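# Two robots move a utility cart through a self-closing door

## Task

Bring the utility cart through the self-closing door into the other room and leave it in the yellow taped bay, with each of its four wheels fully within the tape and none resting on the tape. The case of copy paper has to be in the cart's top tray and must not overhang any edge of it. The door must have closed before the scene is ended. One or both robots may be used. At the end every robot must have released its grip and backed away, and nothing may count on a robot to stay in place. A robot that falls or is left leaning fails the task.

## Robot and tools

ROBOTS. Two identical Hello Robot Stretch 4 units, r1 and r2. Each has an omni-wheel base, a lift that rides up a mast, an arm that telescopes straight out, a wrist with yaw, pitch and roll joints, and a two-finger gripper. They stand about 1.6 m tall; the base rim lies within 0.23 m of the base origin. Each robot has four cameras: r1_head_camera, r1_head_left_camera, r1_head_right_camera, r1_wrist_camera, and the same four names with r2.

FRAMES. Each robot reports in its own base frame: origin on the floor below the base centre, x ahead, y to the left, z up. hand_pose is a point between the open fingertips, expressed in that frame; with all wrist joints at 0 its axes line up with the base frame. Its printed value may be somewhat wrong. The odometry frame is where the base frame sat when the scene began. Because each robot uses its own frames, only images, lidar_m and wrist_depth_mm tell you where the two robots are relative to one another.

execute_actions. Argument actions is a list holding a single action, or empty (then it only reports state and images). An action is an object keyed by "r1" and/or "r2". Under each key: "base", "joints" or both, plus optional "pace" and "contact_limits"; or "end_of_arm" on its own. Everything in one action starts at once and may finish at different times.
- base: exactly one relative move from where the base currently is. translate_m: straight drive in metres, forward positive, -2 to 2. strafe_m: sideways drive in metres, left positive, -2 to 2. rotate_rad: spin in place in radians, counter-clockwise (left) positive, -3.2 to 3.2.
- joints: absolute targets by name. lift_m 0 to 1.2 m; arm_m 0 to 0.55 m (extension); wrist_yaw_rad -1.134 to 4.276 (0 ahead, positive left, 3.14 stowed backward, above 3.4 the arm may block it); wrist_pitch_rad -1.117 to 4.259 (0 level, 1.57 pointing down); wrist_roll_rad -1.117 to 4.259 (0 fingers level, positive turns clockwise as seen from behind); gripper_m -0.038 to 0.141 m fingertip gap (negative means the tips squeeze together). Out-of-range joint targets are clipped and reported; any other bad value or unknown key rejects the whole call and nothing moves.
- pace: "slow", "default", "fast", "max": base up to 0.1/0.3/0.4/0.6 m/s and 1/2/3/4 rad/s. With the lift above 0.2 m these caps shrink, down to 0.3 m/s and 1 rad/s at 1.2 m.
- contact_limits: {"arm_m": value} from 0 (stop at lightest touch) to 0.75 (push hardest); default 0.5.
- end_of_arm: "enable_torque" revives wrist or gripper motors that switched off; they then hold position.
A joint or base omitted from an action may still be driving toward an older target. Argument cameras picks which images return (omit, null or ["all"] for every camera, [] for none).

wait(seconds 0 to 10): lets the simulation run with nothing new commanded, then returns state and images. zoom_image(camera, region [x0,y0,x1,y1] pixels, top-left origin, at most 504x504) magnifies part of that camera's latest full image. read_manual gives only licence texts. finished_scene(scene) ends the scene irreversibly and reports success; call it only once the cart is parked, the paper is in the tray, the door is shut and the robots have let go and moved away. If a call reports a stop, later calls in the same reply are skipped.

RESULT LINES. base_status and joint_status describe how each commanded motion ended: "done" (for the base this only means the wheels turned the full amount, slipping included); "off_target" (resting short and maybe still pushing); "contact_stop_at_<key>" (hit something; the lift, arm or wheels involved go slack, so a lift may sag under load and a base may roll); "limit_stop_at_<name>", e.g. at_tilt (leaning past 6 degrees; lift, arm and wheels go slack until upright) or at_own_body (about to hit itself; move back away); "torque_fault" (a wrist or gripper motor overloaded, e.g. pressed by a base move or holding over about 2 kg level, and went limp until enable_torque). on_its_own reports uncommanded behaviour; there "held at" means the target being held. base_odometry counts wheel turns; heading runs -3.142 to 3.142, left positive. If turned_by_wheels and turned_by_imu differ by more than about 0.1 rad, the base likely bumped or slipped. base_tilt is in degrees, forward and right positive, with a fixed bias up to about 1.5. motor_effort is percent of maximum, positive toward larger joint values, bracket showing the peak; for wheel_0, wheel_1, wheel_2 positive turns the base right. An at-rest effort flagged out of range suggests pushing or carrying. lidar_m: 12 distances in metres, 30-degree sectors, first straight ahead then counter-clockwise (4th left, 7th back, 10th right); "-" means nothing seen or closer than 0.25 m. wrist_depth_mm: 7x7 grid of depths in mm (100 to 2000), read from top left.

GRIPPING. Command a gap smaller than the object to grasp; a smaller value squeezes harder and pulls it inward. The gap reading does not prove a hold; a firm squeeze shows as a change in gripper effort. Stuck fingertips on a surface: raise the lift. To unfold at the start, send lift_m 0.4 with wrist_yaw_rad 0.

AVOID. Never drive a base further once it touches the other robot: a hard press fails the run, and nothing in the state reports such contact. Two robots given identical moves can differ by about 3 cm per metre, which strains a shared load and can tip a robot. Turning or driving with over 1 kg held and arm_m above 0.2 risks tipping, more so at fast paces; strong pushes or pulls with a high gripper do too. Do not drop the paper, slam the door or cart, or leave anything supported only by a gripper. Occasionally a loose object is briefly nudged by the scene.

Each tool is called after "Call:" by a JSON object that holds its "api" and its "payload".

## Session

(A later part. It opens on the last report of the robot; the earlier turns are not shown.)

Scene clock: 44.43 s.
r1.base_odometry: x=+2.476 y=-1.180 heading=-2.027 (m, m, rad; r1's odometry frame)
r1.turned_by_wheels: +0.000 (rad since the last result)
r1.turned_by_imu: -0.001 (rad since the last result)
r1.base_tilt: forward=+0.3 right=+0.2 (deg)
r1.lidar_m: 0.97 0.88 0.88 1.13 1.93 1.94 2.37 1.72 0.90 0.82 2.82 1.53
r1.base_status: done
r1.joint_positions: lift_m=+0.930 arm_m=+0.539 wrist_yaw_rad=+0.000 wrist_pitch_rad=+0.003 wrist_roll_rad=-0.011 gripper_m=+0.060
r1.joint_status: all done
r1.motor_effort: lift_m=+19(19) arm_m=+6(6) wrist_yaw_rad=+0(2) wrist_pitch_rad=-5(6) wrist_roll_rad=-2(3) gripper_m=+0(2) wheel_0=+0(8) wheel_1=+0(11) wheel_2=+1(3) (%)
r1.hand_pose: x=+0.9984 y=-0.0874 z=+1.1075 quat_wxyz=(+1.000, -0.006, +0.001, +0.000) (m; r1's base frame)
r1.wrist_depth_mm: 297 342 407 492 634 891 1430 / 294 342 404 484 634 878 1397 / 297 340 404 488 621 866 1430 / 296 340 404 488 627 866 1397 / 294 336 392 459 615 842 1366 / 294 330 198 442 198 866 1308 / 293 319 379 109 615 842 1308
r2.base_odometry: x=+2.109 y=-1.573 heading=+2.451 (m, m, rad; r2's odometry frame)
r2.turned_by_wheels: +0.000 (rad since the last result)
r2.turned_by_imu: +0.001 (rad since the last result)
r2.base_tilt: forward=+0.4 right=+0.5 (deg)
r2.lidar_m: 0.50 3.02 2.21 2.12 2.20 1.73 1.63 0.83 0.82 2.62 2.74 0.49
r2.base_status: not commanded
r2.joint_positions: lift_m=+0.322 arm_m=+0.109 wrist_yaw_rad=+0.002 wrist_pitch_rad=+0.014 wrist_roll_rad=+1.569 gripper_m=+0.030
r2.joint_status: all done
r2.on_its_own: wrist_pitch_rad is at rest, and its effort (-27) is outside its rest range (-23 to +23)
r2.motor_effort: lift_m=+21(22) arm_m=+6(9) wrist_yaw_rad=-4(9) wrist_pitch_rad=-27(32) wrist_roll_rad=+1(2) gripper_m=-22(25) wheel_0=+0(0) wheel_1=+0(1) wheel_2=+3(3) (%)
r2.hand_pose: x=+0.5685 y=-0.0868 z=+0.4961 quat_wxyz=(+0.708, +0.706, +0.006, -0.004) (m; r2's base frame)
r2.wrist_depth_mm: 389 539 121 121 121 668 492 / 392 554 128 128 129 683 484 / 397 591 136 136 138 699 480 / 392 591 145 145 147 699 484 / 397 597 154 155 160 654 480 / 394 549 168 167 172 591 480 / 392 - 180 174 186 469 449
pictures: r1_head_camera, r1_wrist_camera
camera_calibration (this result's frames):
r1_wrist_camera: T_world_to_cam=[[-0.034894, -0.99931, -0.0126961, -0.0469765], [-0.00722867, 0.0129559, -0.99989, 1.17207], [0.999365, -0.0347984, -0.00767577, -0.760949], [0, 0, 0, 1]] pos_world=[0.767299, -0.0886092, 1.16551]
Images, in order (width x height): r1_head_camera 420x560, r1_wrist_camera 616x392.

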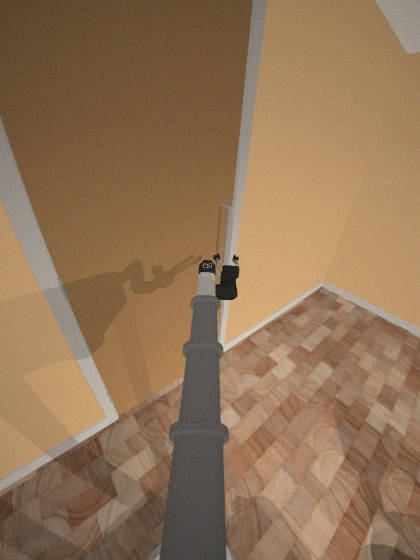

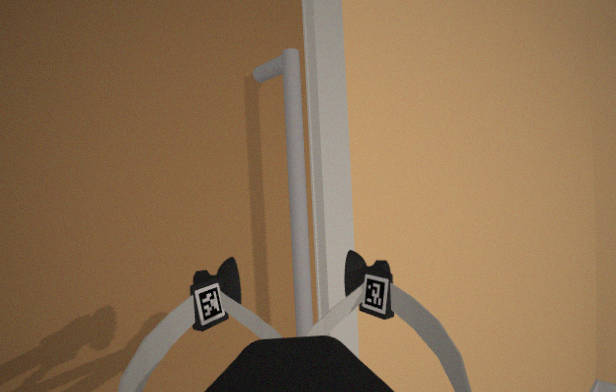

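Call:
{"api": "execute_actions", "payload": {"actions": [{"r1":{"base":{"strafe_m":-0.02}},"r2":{"base":{"strafe_m":-0.1},"pace":"slow"}}], "cameras": []}}

Call:
{"api": "execute_actions", "payload": {"actions": [{"r1":{"base":{"translate_m":0.185},"pace":"slow"},"r2":{"base":{"strafe_m":-0.1},"pace":"slow"}}], "cameras": ["r1_wrist_camera"]}}

Call:
{"api": "execute_actions", "payload": {"actions": [{"r1":{"joints":{"gripper_m":-0.035}}}], "cameras": ["r1_wrist_camera"]}}

Scene clock: 47.43 s.
r1.base_odometry: x=+2.458 y=-1.171 heading=-2.027 (m, m, rad; r1's odometry frame)
r1.turned_by_wheels: +0.000 (rad since the last result)
r1.turned_by_imu: -0.001 (rad since the last result)
r1.base_tilt: forward=+0.2 right=+0.1 (deg)
r1.lidar_m: 0.99 0.88 0.91 1.12 1.94 1.95 2.40 1.68 0.77 0.73 2.81 1.54
r1.base_status: done
r1.joint_positions: lift_m=+0.930 arm_m=+0.539 wrist_yaw_rad=+0.000 wrist_pitch_rad=+0.003 wrist_roll_rad=-0.011 gripper_m=+0.060
r1.joint_status: not commanded
r1.motor_effort: lift_m=+19(19) arm_m=+6(6) wrist_yaw_rad=-4(4) wrist_pitch_rad=-6(5) wrist_roll_rad=+1(3) gripper_m=+1(1) wheel_0=+0(10) wheel_1=+1(8) wheel_2=+0(2) (%)
r1.hand_pose: x=+0.9984 y=-0.0874 z=+1.1075 quat_wxyz=(+1.000, -0.006, +0.001, +0.000) (m; r1's base frame)
r1.wrist_depth_mm: 306 353 418 492 654 917 1464 / 306 353 415 496 647 917 1397 / 307 351 418 492 640 891 1430 / 306 351 415 492 640 904 1464 / 304 351 402 492 634 891 1430 / 304 340 197 462 198 891 1336 / 301 329 389 109 634 878 1336
r2.base_odometry: x=+2.173 y=-1.496 heading=+2.452 (m, m, rad; r2's odometry frame)
r2.turned_by_wheels: +0.001 (rad since the last result)
r2.turned_by_imu: +0.003 (rad since the last result)
r2.base_tilt: forward=+0.2 right=+0.5 (deg)
r2.lidar_m: 0.50 3.15 2.29 2.22 2.30 1.72 1.64 0.73 0.77 2.52 2.61 0.49
r2.base_status: done
r2.joint_positions: lift_m=+0.322 arm_m=+0.109 wrist_yaw_rad=+0.008 wrist_pitch_rad=+0.010 wrist_roll_rad=+1.573 gripper_m=+0.030
r2.joint_status: not commanded
r2.on_its_own: wrist_yaw_rad is at rest, and its effort (-20) is outside its rest range (-13 to +13)
r2.motor_effort: lift_m=+21(22) arm_m=+6(6) wrist_yaw_rad=-20(25) wrist_pitch_rad=-16(27) wrist_roll_rad=-10(8) gripper_m=-19(21) wheel_0=+7(13) wheel_1=+0(4) wheel_2=+3(1) (%)
r2.hand_pose: x=+0.5690 y=-0.0852 z=+0.4972 quat_wxyz=(+0.706, +0.708, +0.006, -0.001) (m; r2's base frame)
r2.wrist_depth_mm: 387 647 137 137 137 654 488 / 387 580 142 143 143 707 488 / 389 585 147 148 150 707 488 / 392 580 155 154 155 715 492 / 389 580 161 160 163 707 492 / 387 539 168 167 170 615 488 / 387 466 176 171 176 488 477
pictures: none
No camera images: the call's "cameras" was empty. Leave "cameras" out to get every camera's image.

Scene clock: 50.57 s.
r1.base_odometry: x=+2.376 y=-1.337 heading=-2.027 (m, m, rad; r1's odometry frame)
r1.turned_by_wheels: +0.000 (rad since the last result)
r1.turned_by_imu: -0.001 (rad since the last result)
r1.base_tilt: forward=+0.3 right=+0.1 (deg)
r1.lidar_m: 0.83 0.75 0.75 0.97 1.92 2.08 2.56 1.36 0.74 2.99 2.69 1.31
r1.base_status: done
r1.joint_positions: lift_m=+0.930 arm_m=+0.539 wrist_yaw_rad=+0.000 wrist_pitch_rad=+0.003 wrist_roll_rad=-0.011 gripper_m=+0.060
r1.joint_status: not commanded
r1.motor_effort: lift_m=+19(19) arm_m=+6(6) wrist_yaw_rad=-1(1) wrist_pitch_rad=-6(6) wrist_roll_rad=+0(1) gripper_m=-3(2) wheel_0=+3(5) wheel_1=+4(5) wheel_2=-3(6) (%)
r1.hand_pose: x=+0.9984 y=-0.0874 z=+1.1075 quat_wxyz=(+1.000, -0.006, +0.001, +0.000) (m; r1's base frame)
r1.wrist_depth_mm: 189 218 252 304 404 569 891 / 190 218 252 304 402 559 891 / 189 217 251 303 397 559 854 / 189 217 250 303 397 549 842 / 189 216 250 304 394 549 842 / 187 211 197 217 200 549 842 / 186 204 241 109 394 549 831
r2.base_odometry: x=+2.236 y=-1.419 heading=+2.452 (m, m, rad; r2's odometry frame)
r2.turned_by_wheels: +0.001 (rad since the last result)
r2.turned_by_imu: +0.003 (rad since the last result)
r2.base_tilt: forward=+0.2 right=+0.7 (deg)
r2.lidar_m: 0.50 3.30 2.41 2.31 2.36 1.73 0.84 0.74 2.32 2.43 2.51 0.51
r2.base_status: done
r2.joint_positions: lift_m=+0.322 arm_m=+0.109 wrist_yaw_rad=+0.008 wrist_pitch_rad=+0.010 wrist_roll_rad=+1.573 gripper_m=+0.030
r2.joint_status: not commanded
r2.on_its_own: wrist_yaw_rad is at rest, and its effort (-23) is outside its rest range (-13 to +13)
r2.motor_effort: lift_m=+22(22) arm_m=+6(6) wrist_yaw_rad=-23(34) wrist_pitch_rad=-16(16) wrist_roll_rad=-10(10) gripper_m=-18(17) wheel_0=+7(13) wheel_1=+1(3) wheel_2=+2(3) (%)
r2.hand_pose: x=+0.5691 y=-0.0850 z=+0.4971 quat_wxyz=(+0.706, +0.708, +0.007, -0.001) (m; r2's base frame)
r2.wrist_depth_mm: 394 - 155 154 155 1008 466 / 389 580 158 157 158 707 488 / 392 580 160 160 161 707 488 / 387 591 164 163 164 715 488 / 389 580 167 166 168 707 488 / 389 539 171 169 171 661 488 / 384 469 173 171 174 549 496
pictures: r1_wrist_camera
camera_calibration (this result's frames):
r1_wrist_camera: T_world_to_cam=[[-0.0349801, -0.999307, -0.012696, -0.0469153], [-0.00722755, 0.0129564, -0.99989, 1.17207], [0.999362, -0.0348845, -0.00767576, -0.760952], [0, 0, 0, 1]] pos_world=[0.767297, -0.0886141, 1.16551]
Images, in order (width x height): r1_wrist_camera 616x392.

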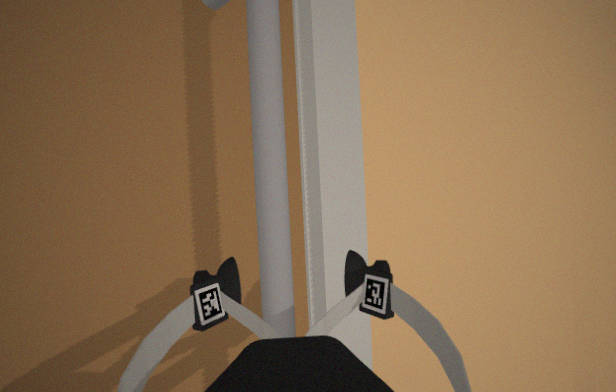

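Scene clock: 52.20 s.
r1.base_odometry: x=+2.376 y=-1.337 heading=-2.026 (m, m, rad; r1's odometry frame)
r1.turned_by_wheels: +0.000 (rad since the last result)
r1.turned_by_imu: +0.000 (rad since the last result)
r1.base_tilt: forward=+0.4 right=+0.2 (deg)
r1.lidar_m: 0.84 0.75 0.75 0.96 1.90 2.08 2.58 1.36 0.74 2.97 2.70 1.30
r1.base_status: not commanded
r1.joint_positions: lift_m=+0.930 arm_m=+0.540 wrist_yaw_rad=+0.002 wrist_pitch_rad=+0.003 wrist_roll_rad=-0.011 gripper_m=-0.034
r1.joint_status: all done
r1.motor_effort: lift_m=+18(19) arm_m=+3(6) wrist_yaw_rad=-5(29) wrist_pitch_rad=-6(5) wrist_roll_rad=-1(1) gripper_m=-24(25) wheel_0=+2(4) wheel_1=+2(4) wheel_2=+5(5) (%)
r1.hand_pose: x=+0.9991 y=-0.0868 z=+1.1075 quat_wxyz=(+1.000, -0.006, +0.001, +0.001) (m; r1's base frame)
r1.wrist_depth_mm: 177 204 239 291 402 559 891 / 177 204 239 289 397 554 866 / 177 203 238 287 394 544 842 / 177 202 238 287 392 544 842 / 177 203 236 211 389 539 820 / 176 197 184 194 182 539 831 / 175 171 224 109 407 539 831
r2.base_odometry: x=+2.236 y=-1.419 heading=+2.452 (m, m, rad; r2's odometry frame)
r2.turned_by_wheels: +0.000 (rad since the last result)
r2.turned_by_imu: +0.001 (rad since the last result)
r2.base_tilt: forward=+0.4 right=+0.6 (deg)
r2.lidar_m: 0.49 3.30 2.39 2.32 2.36 1.73 0.82 0.74 2.30 2.42 2.53 0.52
r2.base_status: not commanded
r2.joint_positions: lift_m=+0.322 arm_m=+0.109 wrist_yaw_rad=+0.008 wrist_pitch_rad=+0.010 wrist_roll_rad=+1.573 gripper_m=+0.030
r2.joint_status: not commanded
r2.on_its_own: wrist_yaw_rad is at rest, and its effort (-23) is outside its rest range (-13 to +13)
r2.motor_effort: lift_m=+22(22) arm_m=+6(6) wrist_yaw_rad=-23(23) wrist_pitch_rad=-17(17) wrist_roll_rad=-10(11) gripper_m=-17(20) wheel_0=+7(6) wheel_1=+1(1) wheel_2=+3(3) (%)
r2.hand_pose: x=+0.5691 y=-0.0850 z=+0.4971 quat_wxyz=(+0.706, +0.708, +0.007, -0.001) (m; r2's base frame)
r2.wrist_depth_mm: 397 - 155 154 155 991 466 / 384 580 157 157 158 707 484 / 389 580 160 160 161 715 492 / 392 585 163 163 165 715 492 / 387 585 167 166 167 707 488 / 387 535 169 169 171 661 492 / 387 466 173 172 174 544 492
pictures: r1_wrist_camera
camera_calibration (this result's frames):
r1_wrist_camera: T_world_to_cam=[[-0.0330019, -0.999375, -0.0126961, -0.0483007], [-0.00725321, 0.0129422, -0.99989, 1.17209], [0.999429, -0.0329061, -0.00767579, -0.761571], [0, 0, 0, 1]] pos_world=[0.768044, -0.0885003, 1.16551]
Images, in order (width x height): r1_wrist_camera 616x392.

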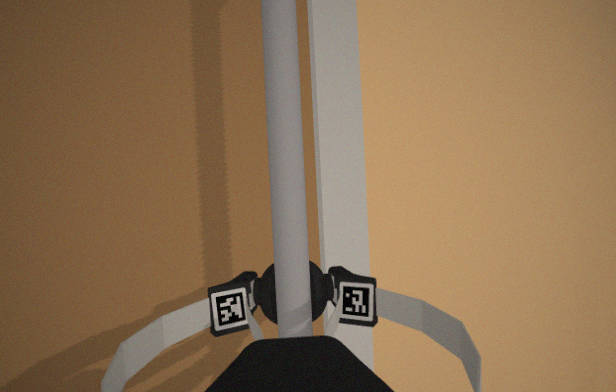

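Call:
{"api": "execute_actions", "payload": {"actions": [{"r1":{"base":{"strafe_m":-0.069},"joints":{"arm_m":0.415},"pace":"slow"}}], "cameras": []}}

Call:
{"api": "execute_actions", "payload": {"actions": [{"r1":{"base":{"strafe_m":-0.052},"joints":{"arm_m":0.275},"pace":"slow"}}], "cameras": []}}

Call:
{"api": "execute_actions", "payload": {"actions": [{"r1":{"base":{"translate_m":-0.36},"pace":"slow"}}], "cameras": ["r1_wrist_camera","r1_head_right_camera"]}}

Scene clock: 55.87 s.
r1.base_odometry: x=+2.314 y=-1.307 heading=-2.026 (m, m, rad; r1's odometry frame)
r1.turned_by_wheels: +0.000 (rad since the last result)
r1.turned_by_imu: +0.000 (rad since the last result)
r1.base_tilt: forward=+0.4 right=+0.2 (deg)
r1.lidar_m: 0.79 0.75 0.80 1.02 2.03 2.12 2.64 1.31 0.67 2.92 2.65 1.38
r1.base_status: done
r1.joint_positions: lift_m=+0.930 arm_m=+0.417 wrist_yaw_rad=+0.000 wrist_pitch_rad=+0.003 wrist_roll_rad=-0.011 gripper_m=-0.034
r1.joint_status: all done
r1.motor_effort: lift_m=+19(19) arm_m=-8(11) wrist_yaw_rad=+0(41) wrist_pitch_rad=-6(7) wrist_roll_rad=-1(0) gripper_m=-23(25) wheel_0=+0(17) wheel_1=-1(6) wheel_2=+4(6) (%)
r1.hand_pose: x=+0.8759 y=-0.0874 z=+1.1074 quat_wxyz=(+1.000, -0.006, +0.001, +0.000) (m; r1's base frame)
r1.wrist_depth_mm: 191 212 239 276 647 904 1430 / 191 212 240 273 634 891 1397 / 191 212 239 272 634 891 1430 / 191 211 238 273 627 878 1430 / 191 212 239 257 627 878 1397 / 190 208 183 190 181 878 1336 / 190 178 229 109 621 866 1336
r2.base_odometry: x=+2.236 y=-1.419 heading=+2.452 (m, m, rad; r2's odometry frame)
r2.turned_by_wheels: +0.000 (rad since the last result)
r2.turned_by_imu: +0.001 (rad since the last result)
r2.base_tilt: forward=+0.2 right=+0.6 (deg)
r2.lidar_m: 0.51 3.29 2.40 2.32 2.38 1.73 0.74 0.68 2.31 2.42 2.51 0.51
r2.base_status: not commanded
r2.joint_positions: lift_m=+0.322 arm_m=+0.109 wrist_yaw_rad=+0.008 wrist_pitch_rad=+0.010 wrist_roll_rad=+1.573 gripper_m=+0.030
r2.joint_status: not commanded
r2.on_its_own: wrist_yaw_rad is at rest, and its effort (-22) is outside its rest range (-13 to +13)
r2.motor_effort: lift_m=+22(22) arm_m=+6(6) wrist_yaw_rad=-22(24) wrist_pitch_rad=-17(16) wrist_roll_rad=-10(10) gripper_m=-20(18) wheel_0=+7(7) wheel_1=+1(1) wheel_2=+3(3) (%)
r2.hand_pose: x=+0.5691 y=-0.0850 z=+0.4971 quat_wxyz=(+0.706, +0.708, +0.007, -0.001) (m; r2's base frame)
r2.wrist_depth_mm: 394 - 155 154 155 991 462 / 387 580 157 158 159 707 488 / 392 585 161 160 161 707 488 / 389 591 163 163 164 707 488 / 389 585 167 166 167 715 488 / 389 539 170 169 171 654 488 / 382 469 173 172 175 544 500
pictures: none
No camera images: the call's "cameras" was empty. Leave "cameras" out to get every camera's image.

Scene clock: 58.53 s.
r1.base_odometry: x=+2.267 y=-1.285 heading=-2.025 (m, m, rad; r1's odometry frame)
r1.turned_by_wheels: +0.001 (rad since the last result)
r1.turned_by_imu: +0.000 (rad since the last result)
r1.base_tilt: forward=+0.3 right=+0.1 (deg)
r1.lidar_m: 0.69 0.70 0.80 1.03 2.09 2.17 2.69 1.30 0.64 2.86 2.60 1.46
r1.base_status: done
r1.joint_positions: lift_m=+0.930 arm_m=+0.276 wrist_yaw_rad=+0.003 wrist_pitch_rad=+0.003 wrist_roll_rad=-0.011 gripper_m=-0.034
r1.joint_status: all done
r1.motor_effort: lift_m=+19(19) arm_m=-8(10) wrist_yaw_rad=-9(52) wrist_pitch_rad=-8(8) wrist_roll_rad=-1(2) gripper_m=-23(23) wheel_0=+3(18) wheel_1=+2(9) wheel_2=+6(7) (%)
r1.hand_pose: x=+0.7361 y=-0.0866 z=+1.1072 quat_wxyz=(+1.000, -0.006, +0.002, +0.002) (m; r1's base frame)
r1.wrist_depth_mm: 208 223 238 263 891 1229 1756 / 209 224 241 263 866 1229 1756 / 208 224 241 263 866 1182 1756 / 210 224 242 263 854 1205 1756 / 209 224 242 199 866 1205 1808 / 209 221 181 189 181 1182 1808 / 209 187 237 109 854 1182 1808
r2.base_odometry: x=+2.236 y=-1.419 heading=+2.452 (m, m, rad; r2's odometry frame)
r2.turned_by_wheels: +0.000 (rad since the last result)
r2.turned_by_imu: +0.001 (rad since the last result)
r2.base_tilt: forward=+0.2 right=+0.4 (deg)
r2.lidar_m: 0.48 3.31 2.42 2.32 2.35 1.72 0.68 0.64 2.30 2.42 2.52 0.51
r2.base_status: not commanded
r2.joint_positions: lift_m=+0.322 arm_m=+0.109 wrist_yaw_rad=+0.008 wrist_pitch_rad=+0.010 wrist_roll_rad=+1.573 gripper_m=+0.030
r2.joint_status: not commanded
r2.on_its_own: wrist_yaw_rad is at rest, and its effort (-22) is outside its rest range (-13 to +13)
r2.motor_effort: lift_m=+22(22) arm_m=+6(6) wrist_yaw_rad=-22(22) wrist_pitch_rad=-16(17) wrist_roll_rad=-10(8) gripper_m=-16(17) wheel_0=+7(7) wheel_1=+1(1) wheel_2=+3(3) (%)
r2.hand_pose: x=+0.5691 y=-0.0850 z=+0.4971 quat_wxyz=(+0.706, +0.708, +0.007, -0.001) (m; r2's base frame)
r2.wrist_depth_mm: 397 - 155 154 155 1008 462 / 387 585 158 157 158 699 488 / 389 585 160 160 161 707 488 / 392 585 163 163 165 715 492 / 389 580 167 166 167 707 492 / 389 535 170 169 171 661 488 / 382 466 173 170 174 544 496
pictures: none
No camera images: the call's "cameras" was empty. Leave "cameras" out to get every camera's image.

Scene clock: 63.40 s.
r1.base_odometry: x=+2.426 y=-0.962 heading=-2.024 (m, m, rad; r1's odometry frame)
r1.turned_by_wheels: +0.001 (rad since the last result)
r1.turned_by_imu: -0.003 (rad since the last result)
r1.base_tilt: forward=+0.4 right=+0.2 (deg)
r1.lidar_m: 0.70 0.83 1.11 1.40 1.92 1.92 2.40 1.48 0.56 0.52 2.83 1.91
r1.base_status: done
r1.joint_positions: lift_m=+0.930 arm_m=+0.276 wrist_yaw_rad=+0.010 wrist_pitch_rad=+0.004 wrist_roll_rad=-0.011 gripper_m=-0.034
r1.joint_status: not commanded
r1.on_its_own: wrist_yaw_rad is at rest, and its effort (-29) is outside its rest range (-13 to +13)
r1.motor_effort: lift_m=+19(19) arm_m=-7(8) wrist_yaw_rad=-29(28) wrist_pitch_rad=-8(8) wrist_roll_rad=-1(0) gripper_m=-23(21) wheel_0=+2(16) wheel_1=-1(8) wheel_2=+11(15) (%)
r1.hand_pose: x=+0.7366 y=-0.0846 z=+1.1072 quat_wxyz=(+1.000, -0.006, +0.002, +0.005) (m; r1's base frame)
r1.wrist_depth_mm: 273 264 255 243 243 1863 - / 274 265 256 245 243 1863 - / 274 265 257 246 243 1808 - / 276 267 257 247 245 1808 - / 277 270 259 214 246 1756 - / 279 271 183 187 183 1808 - / 281 211 263 109 246 1808 -
r2.base_odometry: x=+2.236 y=-1.419 heading=+2.452 (m, m, rad; r2's odometry frame)
r2.turned_by_wheels: +0.000 (rad since the last result)
r2.turned_by_imu: +0.002 (rad since the last result)
r2.base_tilt: forward=+0.3 right=+0.6 (deg)
r2.lidar_m: 0.50 3.30 2.39 2.30 2.37 1.72 0.79 0.53 0.52 2.42 2.52 0.51
r2.base_status: not commanded
r2.joint_positions: lift_m=+0.322 arm_m=+0.109 wrist_yaw_rad=+0.008 wrist_pitch_rad=+0.010 wrist_roll_rad=+1.573 gripper_m=+0.030
r2.joint_status: not commanded
r2.on_its_own: wrist_yaw_rad is at rest, and its effort (-22) is outside its rest range (-13 to +13)
r2.motor_effort: lift_m=+22(21) arm_m=+6(6) wrist_yaw_rad=-22(23) wrist_pitch_rad=-16(17) wrist_roll_rad=-10(10) gripper_m=-20(18) wheel_0=+7(6) wheel_1=+1(1) wheel_2=+2(3) (%)
r2.hand_pose: x=+0.5691 y=-0.0850 z=+0.4971 quat_wxyz=(+0.706, +0.708, +0.007, -0.001) (m; r2's base frame)
r2.wrist_depth_mm: 399 - 155 154 155 1025 462 / 387 580 158 157 158 707 488 / 392 585 160 160 161 715 488 / 392 585 164 163 164 707 488 / 389 591 167 166 168 715 488 / 389 535 170 169 171 654 492 / 387 469 174 171 174 549 492
pictures: r1_head_right_camera, r1_wrist_camera
camera_calibration (this result's frames):
r1_wrist_camera: T_world_to_cam=[[-0.0253815, -0.999598, -0.0126576, -0.0604379], [-0.00842906, 0.0128753, -0.999882, 1.1707], [0.999642, -0.0252718, -0.00875246, -0.497414], [0, 0, 0, 1]] pos_world=[0.50557, -0.0880572, 1.16544]
Images, in order (width x height): r1_head_right_camera 420x672, r1_wrist_camera 616x392.

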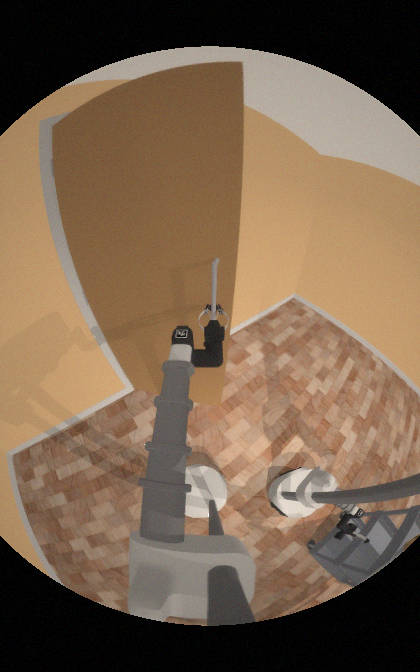

